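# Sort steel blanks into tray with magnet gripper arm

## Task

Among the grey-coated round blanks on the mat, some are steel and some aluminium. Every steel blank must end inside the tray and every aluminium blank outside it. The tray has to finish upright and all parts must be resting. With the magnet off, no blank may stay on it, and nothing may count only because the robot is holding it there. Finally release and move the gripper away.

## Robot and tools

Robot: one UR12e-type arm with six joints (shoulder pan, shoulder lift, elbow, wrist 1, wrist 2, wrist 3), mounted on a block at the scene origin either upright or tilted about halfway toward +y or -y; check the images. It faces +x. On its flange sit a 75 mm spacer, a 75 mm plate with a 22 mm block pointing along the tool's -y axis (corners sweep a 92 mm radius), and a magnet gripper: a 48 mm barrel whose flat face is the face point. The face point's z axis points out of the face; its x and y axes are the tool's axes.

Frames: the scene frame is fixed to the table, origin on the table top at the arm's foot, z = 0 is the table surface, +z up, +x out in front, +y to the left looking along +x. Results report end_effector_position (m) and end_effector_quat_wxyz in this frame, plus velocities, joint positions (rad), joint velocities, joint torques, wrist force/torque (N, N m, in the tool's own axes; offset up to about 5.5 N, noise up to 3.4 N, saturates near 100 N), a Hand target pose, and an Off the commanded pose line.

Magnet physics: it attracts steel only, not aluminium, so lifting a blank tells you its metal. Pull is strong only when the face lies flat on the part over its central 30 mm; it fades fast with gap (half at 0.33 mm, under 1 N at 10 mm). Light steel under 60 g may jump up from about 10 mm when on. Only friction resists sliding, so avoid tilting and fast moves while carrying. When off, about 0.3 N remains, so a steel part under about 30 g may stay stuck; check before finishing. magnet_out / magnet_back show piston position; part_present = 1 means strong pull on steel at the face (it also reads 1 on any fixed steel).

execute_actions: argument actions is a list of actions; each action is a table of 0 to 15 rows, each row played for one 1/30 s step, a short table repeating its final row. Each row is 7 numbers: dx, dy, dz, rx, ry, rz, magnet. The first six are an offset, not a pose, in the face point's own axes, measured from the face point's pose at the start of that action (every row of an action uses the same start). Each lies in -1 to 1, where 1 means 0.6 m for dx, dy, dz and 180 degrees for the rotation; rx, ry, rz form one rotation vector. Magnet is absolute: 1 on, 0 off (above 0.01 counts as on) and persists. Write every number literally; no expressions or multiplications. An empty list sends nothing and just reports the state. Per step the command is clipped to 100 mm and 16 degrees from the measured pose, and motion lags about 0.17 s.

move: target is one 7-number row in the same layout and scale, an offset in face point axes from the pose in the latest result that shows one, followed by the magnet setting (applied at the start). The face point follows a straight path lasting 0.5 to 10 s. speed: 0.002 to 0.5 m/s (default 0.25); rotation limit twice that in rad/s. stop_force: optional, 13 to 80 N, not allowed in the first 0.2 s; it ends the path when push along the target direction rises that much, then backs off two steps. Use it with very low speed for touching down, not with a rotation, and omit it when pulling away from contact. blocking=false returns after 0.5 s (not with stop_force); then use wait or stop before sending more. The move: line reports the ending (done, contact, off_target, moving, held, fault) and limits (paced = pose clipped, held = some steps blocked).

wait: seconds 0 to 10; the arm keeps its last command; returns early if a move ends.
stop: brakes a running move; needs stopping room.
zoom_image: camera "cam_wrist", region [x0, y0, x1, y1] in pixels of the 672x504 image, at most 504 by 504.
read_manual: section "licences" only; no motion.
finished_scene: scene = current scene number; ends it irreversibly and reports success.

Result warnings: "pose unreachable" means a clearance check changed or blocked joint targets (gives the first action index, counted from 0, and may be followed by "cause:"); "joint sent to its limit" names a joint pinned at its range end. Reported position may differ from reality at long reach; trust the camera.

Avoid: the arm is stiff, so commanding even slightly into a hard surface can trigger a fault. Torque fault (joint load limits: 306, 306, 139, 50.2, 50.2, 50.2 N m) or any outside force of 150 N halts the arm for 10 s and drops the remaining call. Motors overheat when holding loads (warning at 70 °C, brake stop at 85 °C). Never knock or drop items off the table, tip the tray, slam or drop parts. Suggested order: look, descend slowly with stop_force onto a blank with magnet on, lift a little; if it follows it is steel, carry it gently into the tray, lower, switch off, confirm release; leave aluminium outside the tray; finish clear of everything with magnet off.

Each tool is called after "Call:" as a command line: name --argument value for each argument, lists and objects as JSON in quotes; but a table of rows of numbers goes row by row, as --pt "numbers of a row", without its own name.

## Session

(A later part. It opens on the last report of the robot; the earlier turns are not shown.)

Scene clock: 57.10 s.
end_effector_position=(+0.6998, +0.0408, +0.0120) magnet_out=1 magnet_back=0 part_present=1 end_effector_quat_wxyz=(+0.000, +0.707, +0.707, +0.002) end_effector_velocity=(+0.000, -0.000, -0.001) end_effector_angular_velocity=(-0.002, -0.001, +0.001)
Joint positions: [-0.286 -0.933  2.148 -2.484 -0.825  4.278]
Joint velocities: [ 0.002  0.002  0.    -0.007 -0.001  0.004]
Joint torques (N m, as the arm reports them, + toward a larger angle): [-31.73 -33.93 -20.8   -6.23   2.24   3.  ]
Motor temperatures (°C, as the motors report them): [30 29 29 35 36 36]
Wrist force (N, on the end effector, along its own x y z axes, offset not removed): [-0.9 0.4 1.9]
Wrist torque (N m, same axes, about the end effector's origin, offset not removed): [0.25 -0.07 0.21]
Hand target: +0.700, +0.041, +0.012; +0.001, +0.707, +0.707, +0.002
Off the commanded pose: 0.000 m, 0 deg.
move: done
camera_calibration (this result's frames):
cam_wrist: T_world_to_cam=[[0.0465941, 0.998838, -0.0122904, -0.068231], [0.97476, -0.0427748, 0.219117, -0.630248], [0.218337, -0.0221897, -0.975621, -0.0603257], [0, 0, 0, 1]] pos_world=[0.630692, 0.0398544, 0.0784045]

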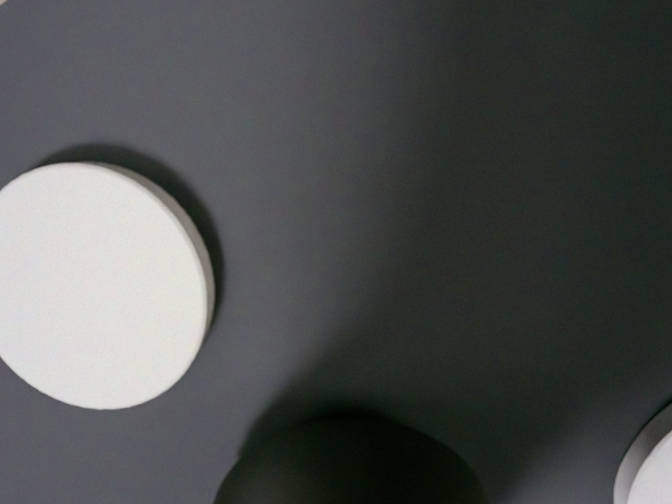

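Stack on the second blank, then test F.

Call:
move --target '[0,0,-0.09,0,0,0,1]' --speed 0.15

Call:
move --target '[-0.298,0.068,0,0,0,0,1]'

Call:
move --target '[0,0,0.06,0,0,0,1]' --speed 0.08

Call:
execute_actions --actions '[[[0,0,0,0,0,0,0]],[[0,0,-0.06,0,0,0,0]]]'

Call:
move --target '[0.213,-0.01,0,0,0,0,0]'

Call:
move --target '[0,0,0.087,0,0,0,1]' --speed 0.06

Call:
move --target '[-0.1,0.1,-0.4,0,0,0,1]'

Scene clock: 61.57 s.
end_effector_position=(+0.6996, +0.0407, +0.0658) magnet_out=1 magnet_back=0 part_present=1 end_effector_quat_wxyz=(+0.001, +0.707, +0.707, +0.002) end_effector_velocity=(-0.000, +0.000, +0.002) end_effector_angular_velocity=(+0.000, +0.001, +0.000)
Joint positions: [-0.339 -1.006  2.141 -2.359 -0.842  4.21 ]
Joint velocities: [-0.002 -0.002 -0.001  0.006 -0.001 -0.003]
Joint torques (N m, as the arm reports them, + toward a larger angle): [-69.92 -52.94 -36.26  -0.47  -2.95  -1.  ]
Motor temperatures (°C, as the motors report them): [30 29 29 35 36 36]
Wrist force (N, on the end effector, along its own x y z axes, offset not removed): [0.0 -2.6 -0.5]
Wrist torque (N m, same axes, about the end effector's origin, offset not removed): [-0.11 -0.20 0.25]
Hand target: +0.700, +0.041, +0.066; +0.000, +0.707, +0.707, +0.002
Off the commanded pose: 0.000 m, 0 deg.
move: done
camera_calibration (this result's frames):
cam_wrist: T_world_to_cam=[[0.0466519, 0.998834, -0.0124151, -0.0674871], [0.974744, -0.0428024, 0.219185, -0.64188], [0.218398, -0.022327, -0.975604, -0.00787177], [0, 0, 0, 1]] pos_world=[0.630536, 0.0397586, 0.132173]

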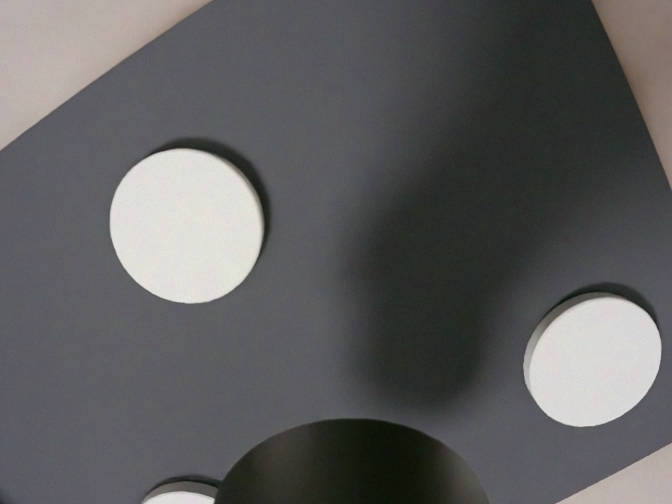

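Scene clock: 63.00 s.
end_effector_position=(+0.7404, -0.1380, +0.0656) magnet_out=1 magnet_back=0 part_present=1 end_effector_quat_wxyz=(+0.001, +0.707, +0.707, +0.001) end_effector_velocity=(+0.001, -0.002, -0.000) end_effector_angular_velocity=(+0.002, -0.001, +0.000)
Joint positions: [-0.474 -0.758  1.979 -2.34  -0.894  4.048]
Joint velocities: [-0.001  0.004 -0.004  0.001  0.001 -0.002]
Joint torques (N m, as the arm reports them, + toward a larger angle): [-77.43 -35.99 -36.9   -1.16  -2.83  -1.31]
Motor temperatures (°C, as the motors report them): [30 29 29 35 36 36]
Wrist force (N, on the end effector, along its own x y z axes, offset not removed): [0.3 -0.4 -1.1]
Wrist torque (N m, same axes, about the end effector's origin, offset not removed): [0.16 -0.09 0.21]
Hand target: +0.740, -0.138, +0.066; +0.001, +0.707, +0.707, +0.001
Off the commanded pose: 0.000 m, 0 deg.
move: done
camera_calibration (this result's frames):
cam_wrist: T_world_to_cam=[[0.0467276, 0.998827, -0.0126774, 0.109045], [0.974746, -0.0428193, 0.219173, -0.689241], [0.218373, -0.0225987, -0.975604, -0.0209427], [0, 0, 0, 1]] pos_world=[0.671313, -0.138903, 0.132014]

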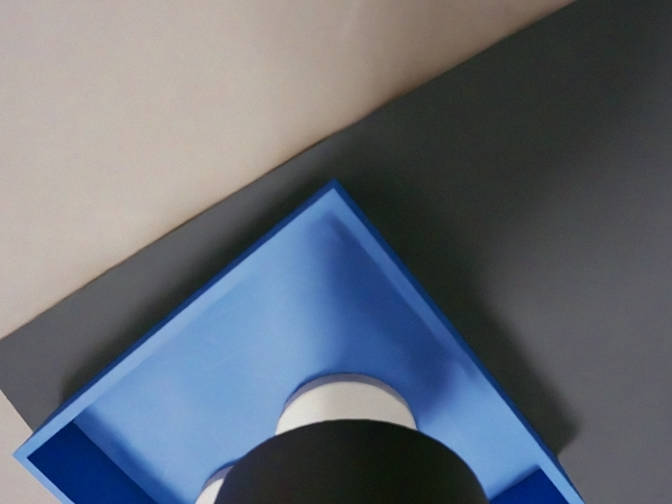

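Scene clock: 63.93 s.
end_effector_position=(+0.7404, -0.1379, +0.0299) magnet_out=1 magnet_back=0 part_present=1 end_effector_quat_wxyz=(+0.001, +0.707, +0.707, +0.001) end_effector_velocity=(+0.000, -0.000, -0.003) end_effector_angular_velocity=(-0.002, -0.001, +0.002)
Joint positions: [-0.444 -0.716  1.983 -2.408 -0.881  4.083]
Joint velocities: [ 0.002  0.003 -0.    -0.007  0.     0.002]
Joint torques (N m, as the arm reports them, + toward a larger angle): [-45.61 -39.35 -21.05  -6.73   2.82   2.12]
Motor temperatures (°C, as the motors report them): [30 29 29 35 36 36]
Wrist force (N, on the end effector, along its own x y z axes, offset not removed): [-3.6 -2.6 -1.4]
Wrist torque (N m, same axes, about the end effector's origin, offset not removed): [-0.11 0.18 0.20]
Hand target: +0.740, -0.138, +0.030; +0.001, +0.707, +0.707, +0.001
Off the commanded pose: 0.000 m, 0 deg.
move: done
camera_calibration (this result's frames):
cam_wrist: T_world_to_cam=[[0.0467047, 0.99883, -0.0125814, 0.108529], [0.974757, -0.0428189, 0.219125, -0.68148], [0.21833, -0.022498, -0.975616, -0.0557496], [0, 0, 0, 1]] pos_world=[0.671381, -0.138837, 0.0963048]

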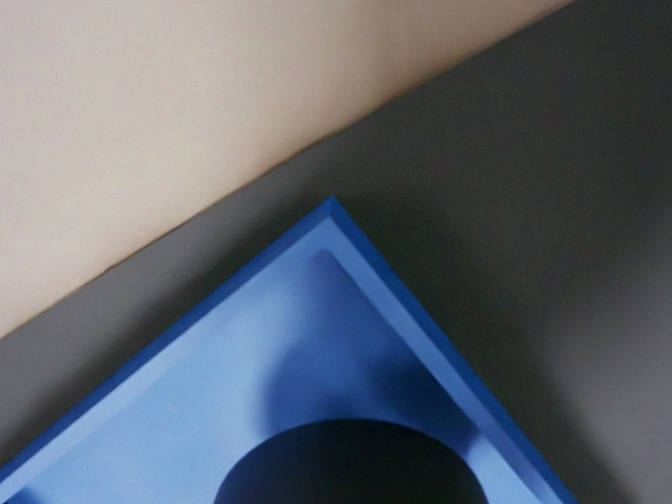

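Scene clock: 64.93 s.
end_effector_position=(+0.7404, -0.1380, +0.0647) magnet_out=0 magnet_back=1 part_present=0 end_effector_quat_wxyz=(+0.001, +0.707, +0.707, +0.001) end_effector_velocity=(-0.000, +0.000, +0.009) end_effector_angular_velocity=(+0.000, +0.002, -0.003)
Joint positions: [-0.473 -0.757  1.979 -2.342 -0.894  4.049]
Joint velocities: [-0.008 -0.011 -0.002  0.021 -0.004 -0.008]
Joint torques (N m, as the arm reports them, + toward a larger angle): [-79.02 -56.39 -37.53  -0.16  -4.19  -1.27]
Motor temperatures (°C, as the motors report them): [30 29 29 35 36 36]
Wrist force (N, on the end effector, along its own x y z axes, offset not removed): [-4.2 -2.5 0.4]
Wrist torque (N m, same axes, about the end effector's origin, offset not removed): [-0.28 0.22 0.18]
Hand target: +0.740, -0.138, +0.066; +0.001, +0.707, +0.707, +0.001
Off the commanded pose: 0.001 m, 0 deg.
Step readings (end_effector_position; steps 1 to 15: 1st action; 16 to 30: 2nd action):
0: (+0.7404, -0.1379, +0.0299)
1: (+0.7404, -0.1379, +0.0298)
2: (+0.7404, -0.1379, +0.0298)
4: (+0.7404, -0.1379, +0.0298)
8: (+0.7404, -0.1379, +0.0298)
15: (+0.7404, -0.1379, +0.0298)
16: (+0.7404, -0.1379, +0.0298)
17: (+0.7405, -0.1380, +0.0316)
19: (+0.7407, -0.1382, +0.0437)
23: (+0.7406, -0.1381, +0.0582)
30: end_effector_position above
camera_calibration (this result's frames):
cam_wrist: T_world_to_cam=[[0.0467983, 0.998823, -0.012732, 0.108985], [0.974716, -0.0428734, 0.219295, -0.689014], [0.218491, -0.0226727, -0.975576, -0.0219153], [0, 0, 0, 1]] pos_world=[0.671281, -0.138894, 0.131105]

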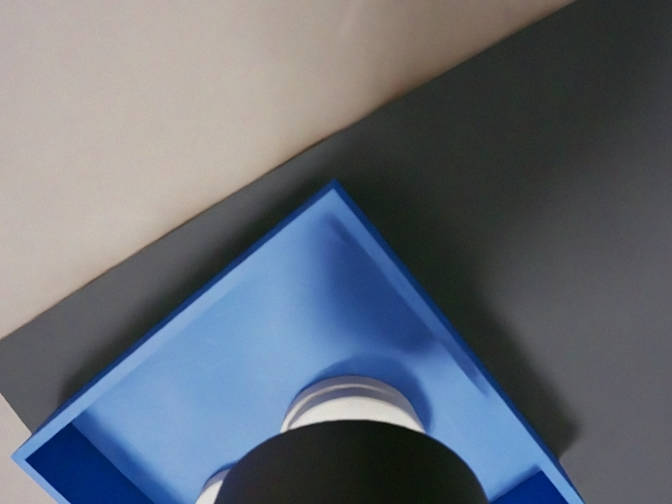

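Scene clock: 66.13 s.
end_effector_position=(+0.7343, -0.0103, +0.0648) magnet_out=0 magnet_back=1 part_present=0 end_effector_quat_wxyz=(+0.001, +0.707, +0.707, +0.002) end_effector_velocity=(+0.000, +0.003, +0.001) end_effector_angular_velocity=(+0.000, -0.001, -0.001)
Joint positions: [-0.367 -0.915  2.058 -2.345 -0.851  4.176]
Joint velocities: [ 0.002 -0.004  0.001  0.     0.002  0.004]
Joint torques (N m, as the arm reports them, + toward a larger angle): [-39.37 -58.33 -20.25  -0.63   2.33   2.74]
Motor temperatures (°C, as the motors report them): [30 29 29 35 36 36]
Wrist force (N, on the end effector, along its own x y z axes, offset not removed): [-2.7 -0.5 -4.5]
Wrist torque (N m, same axes, about the end effector's origin, offset not removed): [0.06 0.31 0.22]
Hand target: +0.734, -0.010, +0.065; +0.001, +0.707, +0.707, +0.002
Off the commanded pose: 0.000 m, 0 deg.
move: done
camera_calibration (this result's frames):
cam_wrist: T_world_to_cam=[[0.046718, 0.99883, -0.012504, -0.0182043], [0.974715, -0.0428447, 0.219304, -0.677676], [0.218512, -0.0224332, -0.975576, -0.017573], [0, 0, 0, 1]] pos_world=[0.665232, -0.011246, 0.131246]

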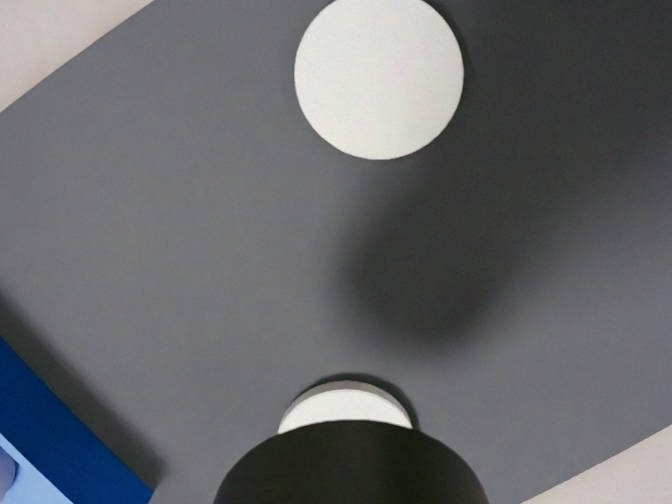

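Scene clock: 67.47 s.
end_effector_position=(+0.7344, -0.0102, +0.0128) magnet_out=1 magnet_back=0 part_present=0 end_effector_quat_wxyz=(+0.001, +0.707, +0.707, +0.002) end_effector_velocity=(+0.000, +0.000, -0.002) end_effector_angular_velocity=(-0.001, -0.001, -0.002)
Joint positions: [-0.319 -0.849  2.064 -2.456 -0.835  4.236]
Joint velocities: [ 0.002  0.002  0.    -0.005  0.     0.005]
Joint torques (N m, as the arm reports them, + toward a larger angle): [-38.33 -37.23 -24.79  -6.61   2.5    2.55]
Motor temperatures (°C, as the motors report them): [30 29 29 35 36 36]
Wrist force (N, on the end effector, along its own x y z axes, offset not removed): [-2.4 -1.3 0.4]
Wrist torque (N m, same axes, about the end effector's origin, offset not removed): [0.09 0.14 0.13]
Hand target: +0.734, -0.010, +0.013; +0.001, +0.707, +0.707, +0.002
Off the commanded pose: 0.000 m, 0 deg.
move: done
camera_calibration (this result's frames):
cam_wrist: T_world_to_cam=[[0.0467397, 0.998831, -0.0123612, -0.0189781], [0.974735, -0.0428993, 0.219206, -0.666347], [0.218419, -0.0222945, -0.9756, -0.0682676], [0, 0, 0, 1]] pos_world=[0.66531, -0.0111519, 0.0792304]

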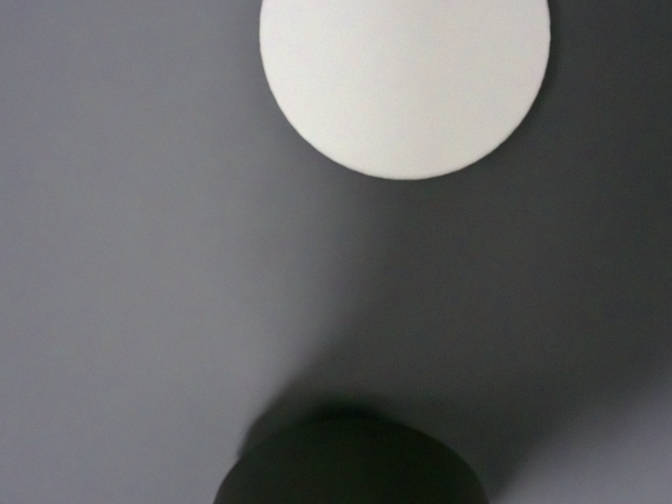

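Scene clock: 69.17 s.
end_effector_position=(+0.7936, -0.0704, +0.2529) magnet_out=1 magnet_back=0 part_present=0 end_effector_quat_wxyz=(+0.001, +0.707, +0.707, +0.001) end_effector_velocity=(+0.001, -0.001, +0.002) end_effector_angular_velocity=(+0.002, +0.001, -0.001)
Joint positions: [-0.534 -0.962  1.825 -1.941 -0.922  3.981]
Joint velocities: [-0.002  0.001 -0.004  0.007 -0.    -0.002]
Joint torques (N m, as the arm reports them, + toward a larger angle): [-78.46 -32.09 -43.55  -1.48  -3.55  -0.83]
Motor temperatures (°C, as the motors report them): [30 29 29 35 36 36]
Wrist force (N, on the end effector, along its own x y z axes, offset not removed): [-3.2 -0.9 -2.4]
Wrist torque (N m, same axes, about the end effector's origin, offset not removed): [-0.03 0.21 0.22]
Hand target: +0.794, -0.071, +0.253; +0.001, +0.707, +0.707, +0.001
Off the commanded pose: 0.000 m, 0 deg.
move: done
camera_calibration (this result's frames):
cam_wrist: T_world_to_cam=[[0.0468564, 0.998819, -0.0128511, 0.0414229], [0.974713, -0.0429039, 0.219303, -0.779265], [0.218493, -0.0228019, -0.975572, 0.151546], [0, 0, 0, 1]] pos_world=[0.724507, -0.0713519, 0.319272]

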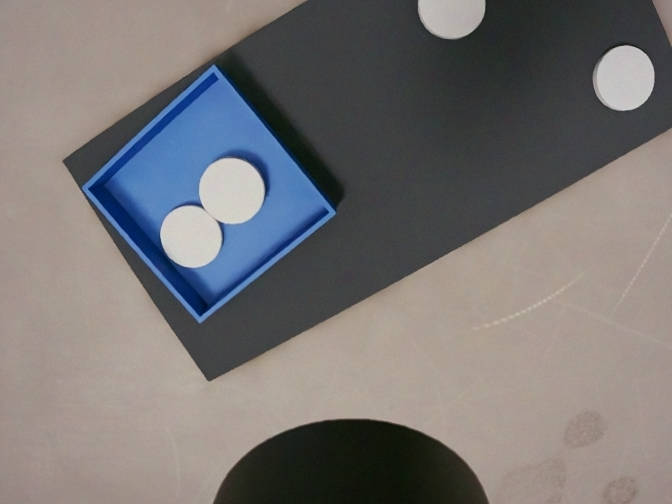

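Call:
move --target '[-0.155,-0.045,0.3,0,0,0,1]' --speed 0.15

Call:
move --target '[0,0,0.07,0,0,0,1]' --speed 0.08

Call:
execute_actions --actions '[[[0,0,0,0,0,0,0]],[[0,0,-0.06,0,0,0,0]]]'

Call:
move --target '[0.275,-0.218,0,0,0,0,0]'

Call:
move --target '[0,0,0.089,0,0,0,1]' --speed 0.06

Call:
move --target '[0,0,-0.09,0,0,0,1]' --speed 0.1

Scene clock: 75.10 s.
end_effector_position=(+0.7672, -0.1632, +0.0727) magnet_out=1 magnet_back=0 part_present=0 end_effector_quat_wxyz=(+0.001, +0.707, +0.707, +0.001) end_effector_velocity=(+0.001, -0.001, -0.002) end_effector_angular_velocity=(-0.001, -0.001, +0.000)
Joint positions: [-0.483 -0.717  1.907 -2.303 -0.898  4.038]
Joint velocities: [ 0.001  0.003 -0.001 -0.005  0.001  0.002]
Joint torques (N m, as the arm reports them, + toward a larger angle): [-44.82 -43.63 -38.35  -6.71   2.97   2.46]
Motor temperatures (°C, as the motors report them): [30 29 29 35 36 36]
Wrist force (N, on the end effector, along its own x y z axes, offset not removed): [-2.6 -3.1 -0.7]
Wrist torque (N m, same axes, about the end effector's origin, offset not removed): [-0.18 0.16 0.26]
Hand target: +0.767, -0.163, +0.073; +0.001, +0.707, +0.707, +0.001
Off the commanded pose: 0.000 m, 0 deg.
move: done
camera_calibration (this result's frames):
cam_wrist: T_world_to_cam=[[0.0468455, 0.998821, -0.0127114, 0.133007], [0.974724, -0.042925, 0.219251, -0.718001], [0.218447, -0.0226611, -0.975586, -0.0204735], [0, 0, 0, 1]] pos_world=[0.698094, -0.164134, 0.13914]

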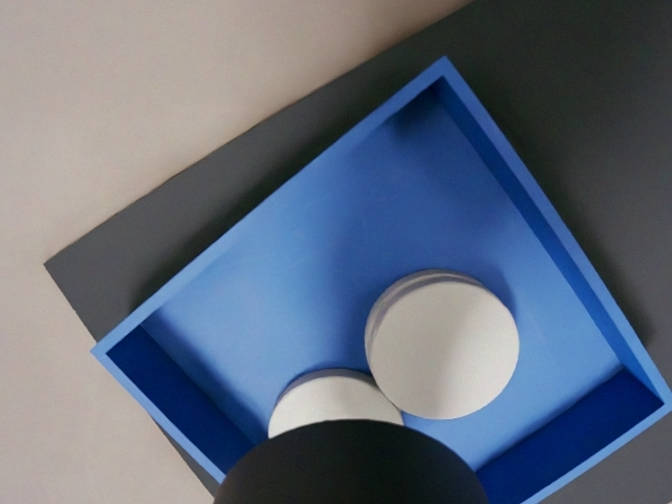

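Scene clock: 76.13 s.
end_effector_position=(+0.7672, -0.1631, +0.0309) magnet_out=1 magnet_back=0 part_present=0 end_effector_quat_wxyz=(+0.001, +0.707, +0.707, +0.002) end_effector_velocity=(+0.000, -0.000, -0.003) end_effector_angular_velocity=(+0.000, -0.000, +0.001)
Joint positions: [-0.449 -0.671  1.913 -2.379 -0.884  4.077]
Joint velocities: [ 0.002  0.004  0.    -0.005  0.001  0.002]
Joint torques (N m, as the arm reports them, + toward a larger angle): [-42.51 -48.04 -24.11  -6.31   2.83   2.92]
Motor temperatures (°C, as the motors report them): [30 29 29 35 36 36]
Wrist force (N, on the end effector, along its own x y z axes, offset not removed): [-0.9 -0.7 0.0]
Wrist torque (N m, same axes, about the end effector's origin, offset not removed): [0.03 -0.01 0.24]
Hand target: +0.767, -0.163, +0.031; +0.001, +0.707, +0.707, +0.002
Off the commanded pose: 0.000 m, 0 deg.
move: done
camera_calibration (this result's frames):
cam_wrist: T_world_to_cam=[[0.0468387, 0.998823, -0.0126069, 0.132389], [0.974734, -0.0429424, 0.219202, -0.708915], [0.218402, -0.0225555, -0.975598, -0.0612159], [0, 0, 0, 1]] pos_world=[0.698172, -0.164057, 0.0973423]

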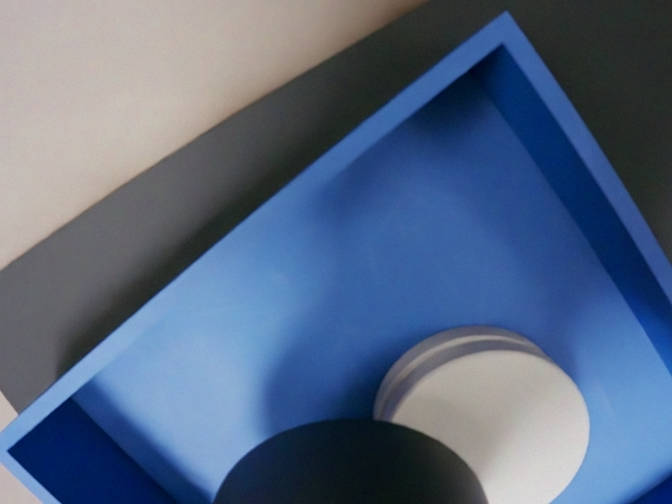

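Scene clock: 77.13 s.
end_effector_position=(+0.7672, -0.1632, +0.0658) magnet_out=0 magnet_back=1 part_present=0 end_effector_quat_wxyz=(+0.001, +0.707, +0.707, +0.002) end_effector_velocity=(-0.000, -0.000, +0.008) end_effector_angular_velocity=(+0.002, +0.002, -0.001)
Joint positions: [-0.477 -0.709  1.909 -2.316 -0.896  4.044]
Joint velocities: [-0.007 -0.009 -0.002  0.019 -0.003 -0.009]
Joint torques (N m, as the arm reports them, + toward a larger angle): [-84.61 -64.93 -37.64  -1.07  -2.04  -1.71]
Motor temperatures (°C, as the motors report them): [30 29 29 35 36 36]
Wrist force (N, on the end effector, along its own x y z axes, offset not removed): [-2.4 -1.0 3.7]
Wrist torque (N m, same axes, about the end effector's origin, offset not removed): [-0.08 0.13 0.08]
Hand target: +0.767, -0.163, +0.067; +0.001, +0.707, +0.707, +0.001
Off the commanded pose: 0.001 m, 0 deg.
Step readings (end_effector_position; steps 1 to 15: 1st action; 16 to 30: 2nd action):
0: (+0.7672, -0.1631, +0.0309)
1: (+0.7672, -0.1631, +0.0309)
2: (+0.7672, -0.1631, +0.0308)
4: (+0.7672, -0.1631, +0.0308)
8: (+0.7672, -0.1631, +0.0308)
15: (+0.7672, -0.1631, +0.0308)
16: (+0.7672, -0.1631, +0.0308)
17: (+0.7673, -0.1632, +0.0326)
19: (+0.7675, -0.1634, +0.0448)
23: (+0.7674, -0.1633, +0.0593)
30: end_effector_position above
camera_calibration (this result's frames):
cam_wrist: T_world_to_cam=[[0.0468926, 0.998818, -0.0127756, 0.13288], [0.974691, -0.0429537, 0.219392, -0.716459], [0.218584, -0.0227402, -0.975553, -0.0273799], [0, 0, 0, 1]] pos_world=[0.698079, -0.16412, 0.132173]

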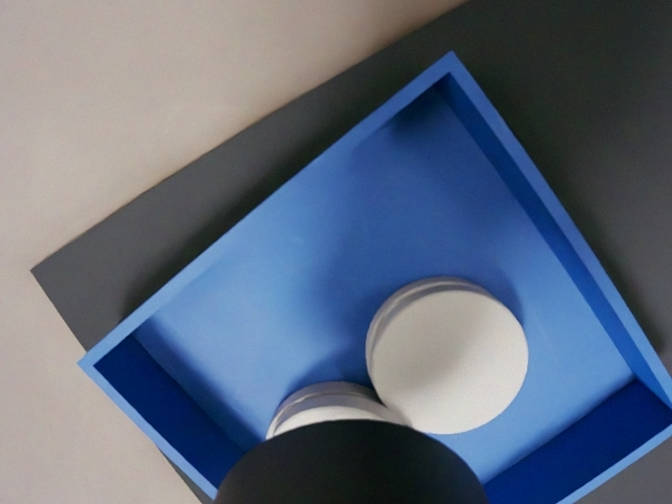

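Scene clock: 78.70 s.
end_effector_position=(+0.6365, +0.0015, +0.0656) magnet_out=0 magnet_back=1 part_present=0 end_effector_quat_wxyz=(+0.001, +0.707, +0.707, +0.002) end_effector_velocity=(-0.001, +0.002, +0.001) end_effector_angular_velocity=(-0.001, -0.001, +0.001)
Joint positions: [-0.416 -1.011  2.25  -2.402 -0.87   4.116]
Joint velocities: [ 0.001 -0.006  0.003  0.001  0.     0.001]
Joint torques (N m, as the arm reports them, + toward a larger angle): [-31.83 -48.85 -17.67  -0.17   3.03   2.16]
Motor temperatures (°C, as the motors report them): [30 29 29 35 36 36]
Wrist force (N, on the end effector, along its own x y z axes, offset not removed): [-1.4 -2.1 -1.5]
Wrist torque (N m, same axes, about the end effector's origin, offset not removed): [-0.06 0.00 0.27]
Hand target: +0.636, +0.002, +0.066; +0.001, +0.707, +0.707, +0.002
Off the commanded pose: 0.000 m, 0 deg.
move: done
camera_calibration (this result's frames):
cam_wrist: T_world_to_cam=[[0.0468257, 0.998823, -0.0126725, -0.0255095], [0.974684, -0.04291, 0.219432, -0.581981], [0.21863, -0.0226268, -0.975546, 0.00474161], [0, 0, 0, 1]] pos_world=[0.567405, 0.000613917, 0.132008]

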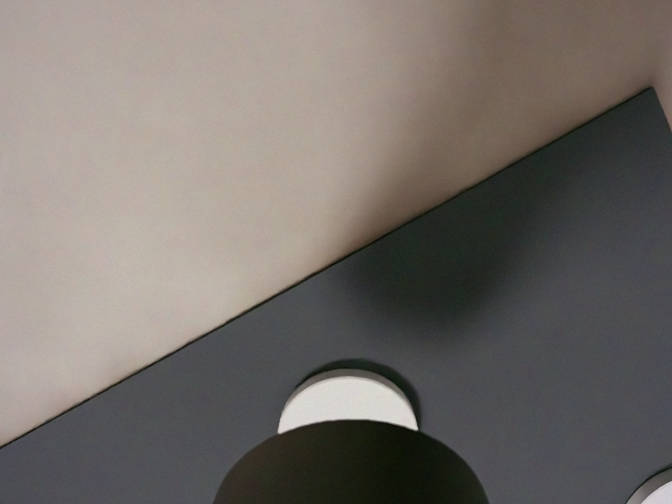

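Scene clock: 80.07 s.
end_effector_position=(+0.6366, +0.0016, +0.0124) magnet_out=1 magnet_back=0 part_present=0 end_effector_quat_wxyz=(+0.001, +0.707, +0.707, +0.002) end_effector_velocity=(+0.000, -0.000, -0.003) end_effector_angular_velocity=(+0.001, -0.000, -0.001)
Joint positions: [-0.36  -0.93   2.258 -2.535 -0.849  4.185]
Joint velocities: [ 0.002  0.005  0.    -0.006  0.002  0.003]
Joint torques (N m, as the arm reports them, + toward a larger angle): [-28.52 -30.73 -18.84  -5.68   2.71   2.97]
Motor temperatures (°C, as the motors report them): [30 29 29 35 36 36]
Wrist force (N, on the end effector, along its own x y z axes, offset not removed): [-1.4 -1.7 2.5]
Wrist torque (N m, same axes, about the end effector's origin, offset not removed): [0.02 0.01 0.21]
Hand target: +0.637, +0.002, +0.012; +0.001, +0.707, +0.707, +0.002
Off the commanded pose: 0.000 m, 0 deg.
move: done
camera_calibration (this result's frames):
cam_wrist: T_world_to_cam=[[0.0468037, 0.998826, -0.01252, -0.0262787], [0.974699, -0.0429235, 0.219359, -0.570421], [0.218564, -0.0224701, -0.975564, -0.0471563], [0, 0, 0, 1]] pos_world=[0.567525, 0.000703792, 0.0787941]

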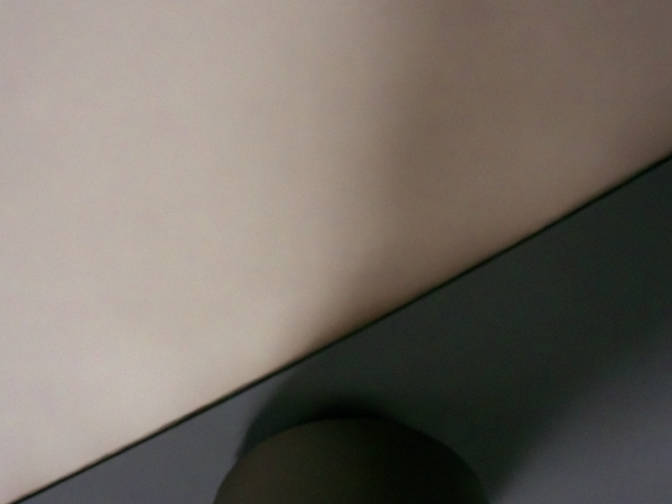

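Scene clock: 81.13 s.
end_effector_position=(+0.6364, +0.0015, +0.0661) magnet_out=1 magnet_back=0 part_present=0 end_effector_quat_wxyz=(+0.001, +0.707, +0.707, +0.002) end_effector_velocity=(-0.000, -0.000, +0.002) end_effector_angular_velocity=(-0.000, +0.001, +0.002)
Joint positions: [-0.417 -1.011  2.25  -2.401 -0.87   4.116]
Joint velocities: [-0.003 -0.004 -0.001  0.008 -0.002 -0.005]
Joint torques (N m, as the arm reports them, + toward a larger angle): [-68.12 -54.6  -35.89  -0.74  -3.03  -1.13]
Motor temperatures (°C, as the motors report them): [30 29 29 35 36 36]
Wrist force (N, on the end effector, along its own x y z axes, offset not removed): [-2.3 0.5 -2.3]
Wrist torque (N m, same axes, about the end effector's origin, offset not removed): [0.10 0.16 0.10]
Hand target: +0.636, +0.002, +0.066; +0.001, +0.707, +0.707, +0.002
Off the commanded pose: 0.000 m, 0 deg.
move: done
camera_calibration (this result's frames):
cam_wrist: T_world_to_cam=[[0.0468679, 0.998821, -0.0126596, -0.0255332], [0.974683, -0.0429541, 0.219427, -0.582046], [0.218624, -0.0226232, -0.975547, 0.005268], [0, 0, 0, 1]] pos_world=[0.567355, 0.000620959, 0.132532]

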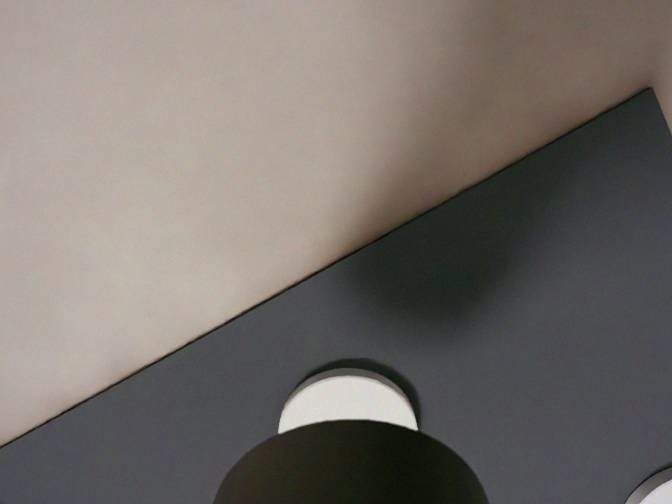

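Call:
move --target '[0.13,0.1,-0.05,0,0,0,1]'

Scene clock: 88.20 s.
end_effector_position=(+0.6961, +0.0796, +0.0964) magnet_out=1 magnet_back=0 part_present=0 end_effector_quat_wxyz=(+0.001, +0.707, +0.707, +0.002) end_effector_velocity=(+0.001, +0.002, +0.000) end_effector_angular_velocity=(+0.000, +0.001, +0.000)
Joint positions: [-0.333 -1.094  2.146 -2.281 -0.84   4.218]
Joint velocities: [ 0.002 -0.    -0.003  0.004  0.     0.001]
Joint torques (N m, as the arm reports them, + toward a larger angle): [-31.43 -46.65 -37.57  -1.32   2.61   2.21]
Motor temperatures (°C, as the motors report them): [30 29 29 35 36 36]
Wrist force (N, on the end effector, along its own x y z axes, offset not removed): [-3.0 0.6 -1.4]
Wrist torque (N m, same axes, about the end effector's origin, offset not removed): [0.03 0.23 0.15]
Hand target: +0.696, +0.080, +0.096; +0.001, +0.707, +0.707, +0.002
Off the commanded pose: 0.000 m, 0 deg.
move: done
camera_calibration (this result's frames):
cam_wrist: T_world_to_cam=[[0.0468131, 0.998825, -0.0124968, -0.105854], [0.974669, -0.0429348, 0.219491, -0.643478], [0.218696, -0.0224553, -0.975535, 0.0234217], [0, 0, 0, 1]] pos_world=[0.627012, 0.0786284, 0.162763]

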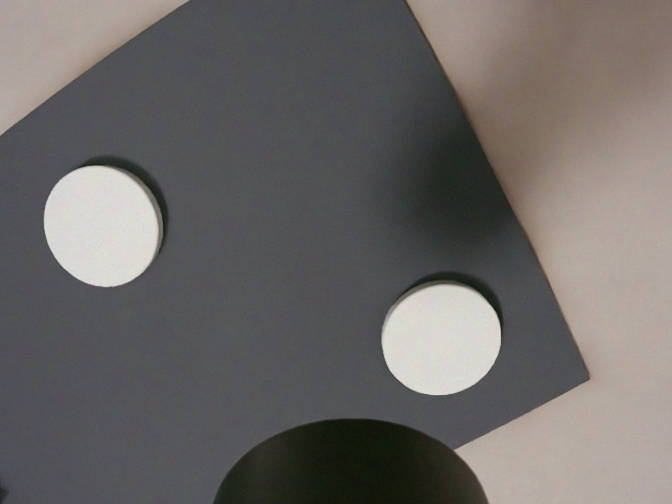

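Unmoved.

Call:
move --target '[0.054,-0.029,0.14,0,0,0,1]' --speed 0.07

Call:
move --target '[0,0,-0.09,0,0,0,1]' --speed 0.1

Scene clock: 91.37 s.
end_effector_position=(+0.6790, +0.1120, +0.0126) magnet_out=1 magnet_back=0 part_present=0 end_effector_quat_wxyz=(+0.001, +0.707, +0.707, +0.002) end_effector_velocity=(-0.000, +0.001, -0.002) end_effector_angular_velocity=(-0.001, -0.001, +0.001)
Joint positions: [-0.223 -1.034  2.199 -2.492 -0.808  4.362]
Joint velocities: [ 0.003  0.002  0.001 -0.008 -0.     0.005]
Joint torques (N m, as the arm reports them, + toward a larger angle): [-32.61 -28.88 -13.64  -6.16   2.97   1.48]
Motor temperatures (°C, as the motors report them): [30 29 29 35 36 36]
Wrist force (N, on the end effector, along its own x y z axes, offset not removed): [-1.5 -1.1 0.4]
Wrist torque (N m, same axes, about the end effector's origin, offset not removed): [-0.06 0.03 0.09]
Hand target: +0.679, +0.112, +0.012; +0.001, +0.707, +0.707, +0.002
Off the commanded pose: 0.000 m, 0 deg.
move: done
camera_calibration (this result's frames):
cam_wrist: T_world_to_cam=[[0.046731, 0.998832, -0.0122524, -0.13849], [0.974685, -0.0429096, 0.219424, -0.60703], [0.218642, -0.0221961, -0.975553, -0.0538541], [0, 0, 0, 1]] pos_world=[0.60991, 0.111085, 0.0789629]

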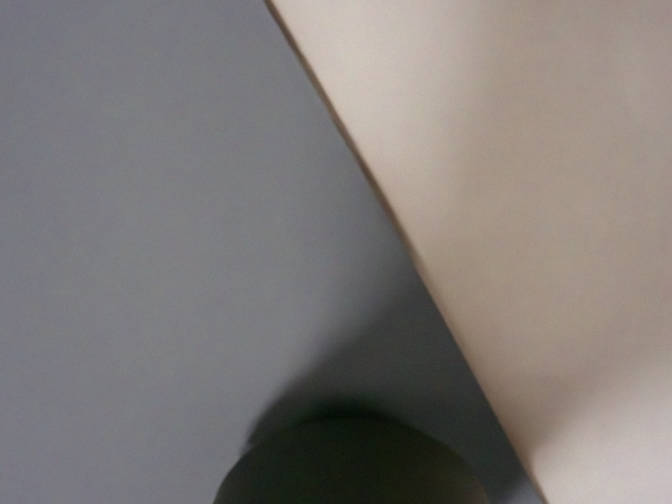

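Scene clock: 92.43 s.
end_effector_position=(+0.6788, +0.1119, +0.0663) magnet_out=1 magnet_back=0 part_present=0 end_effector_quat_wxyz=(+0.001, +0.707, +0.707, +0.002) end_effector_velocity=(-0.000, -0.000, +0.002) end_effector_angular_velocity=(-0.000, +0.001, +0.003)
Joint positions: [-0.279 -1.111  2.191 -2.356 -0.823  4.287]
Joint velocities: [-0.003 -0.003 -0.001  0.008 -0.001 -0.007]
Joint torques (N m, as the arm reports them, + toward a larger angle): [-68.59 -47.88 -35.05  -2.19  -2.92  -2.15]
Motor temperatures (°C, as the motors report them): [30 29 29 35 36 36]
Wrist force (N, on the end effector, along its own x y z axes, offset not removed): [0.2 -2.5 0.4]
Wrist torque (N m, same axes, about the end effector's origin, offset not removed): [-0.07 -0.19 0.20]
Hand target: +0.679, +0.112, +0.067; +0.001, +0.707, +0.707, +0.002
Off the commanded pose: 0.000 m, 0 deg.
move: done
camera_calibration (this result's frames):
cam_wrist: T_world_to_cam=[[0.0467882, 0.998828, -0.0123837, -0.13775], [0.974664, -0.0429347, 0.219514, -0.618651], [0.218725, -0.0223406, -0.975531, -0.00143946], [0, 0, 0, 1]] pos_world=[0.609737, 0.110995, 0.132692]

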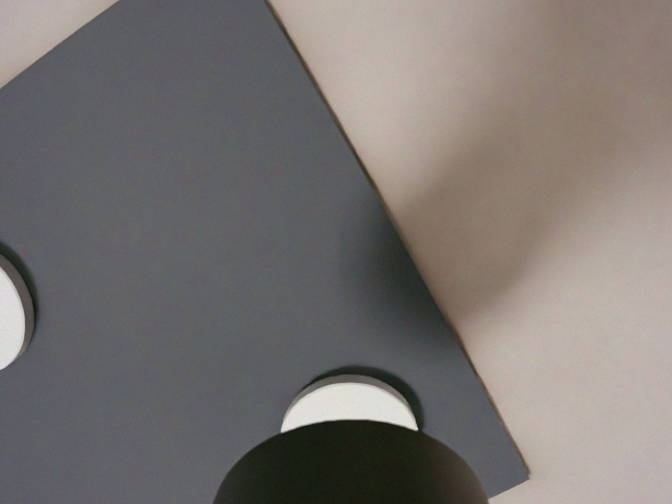

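Call:
finished_scene --scene 1

The scene is finished: the task was done.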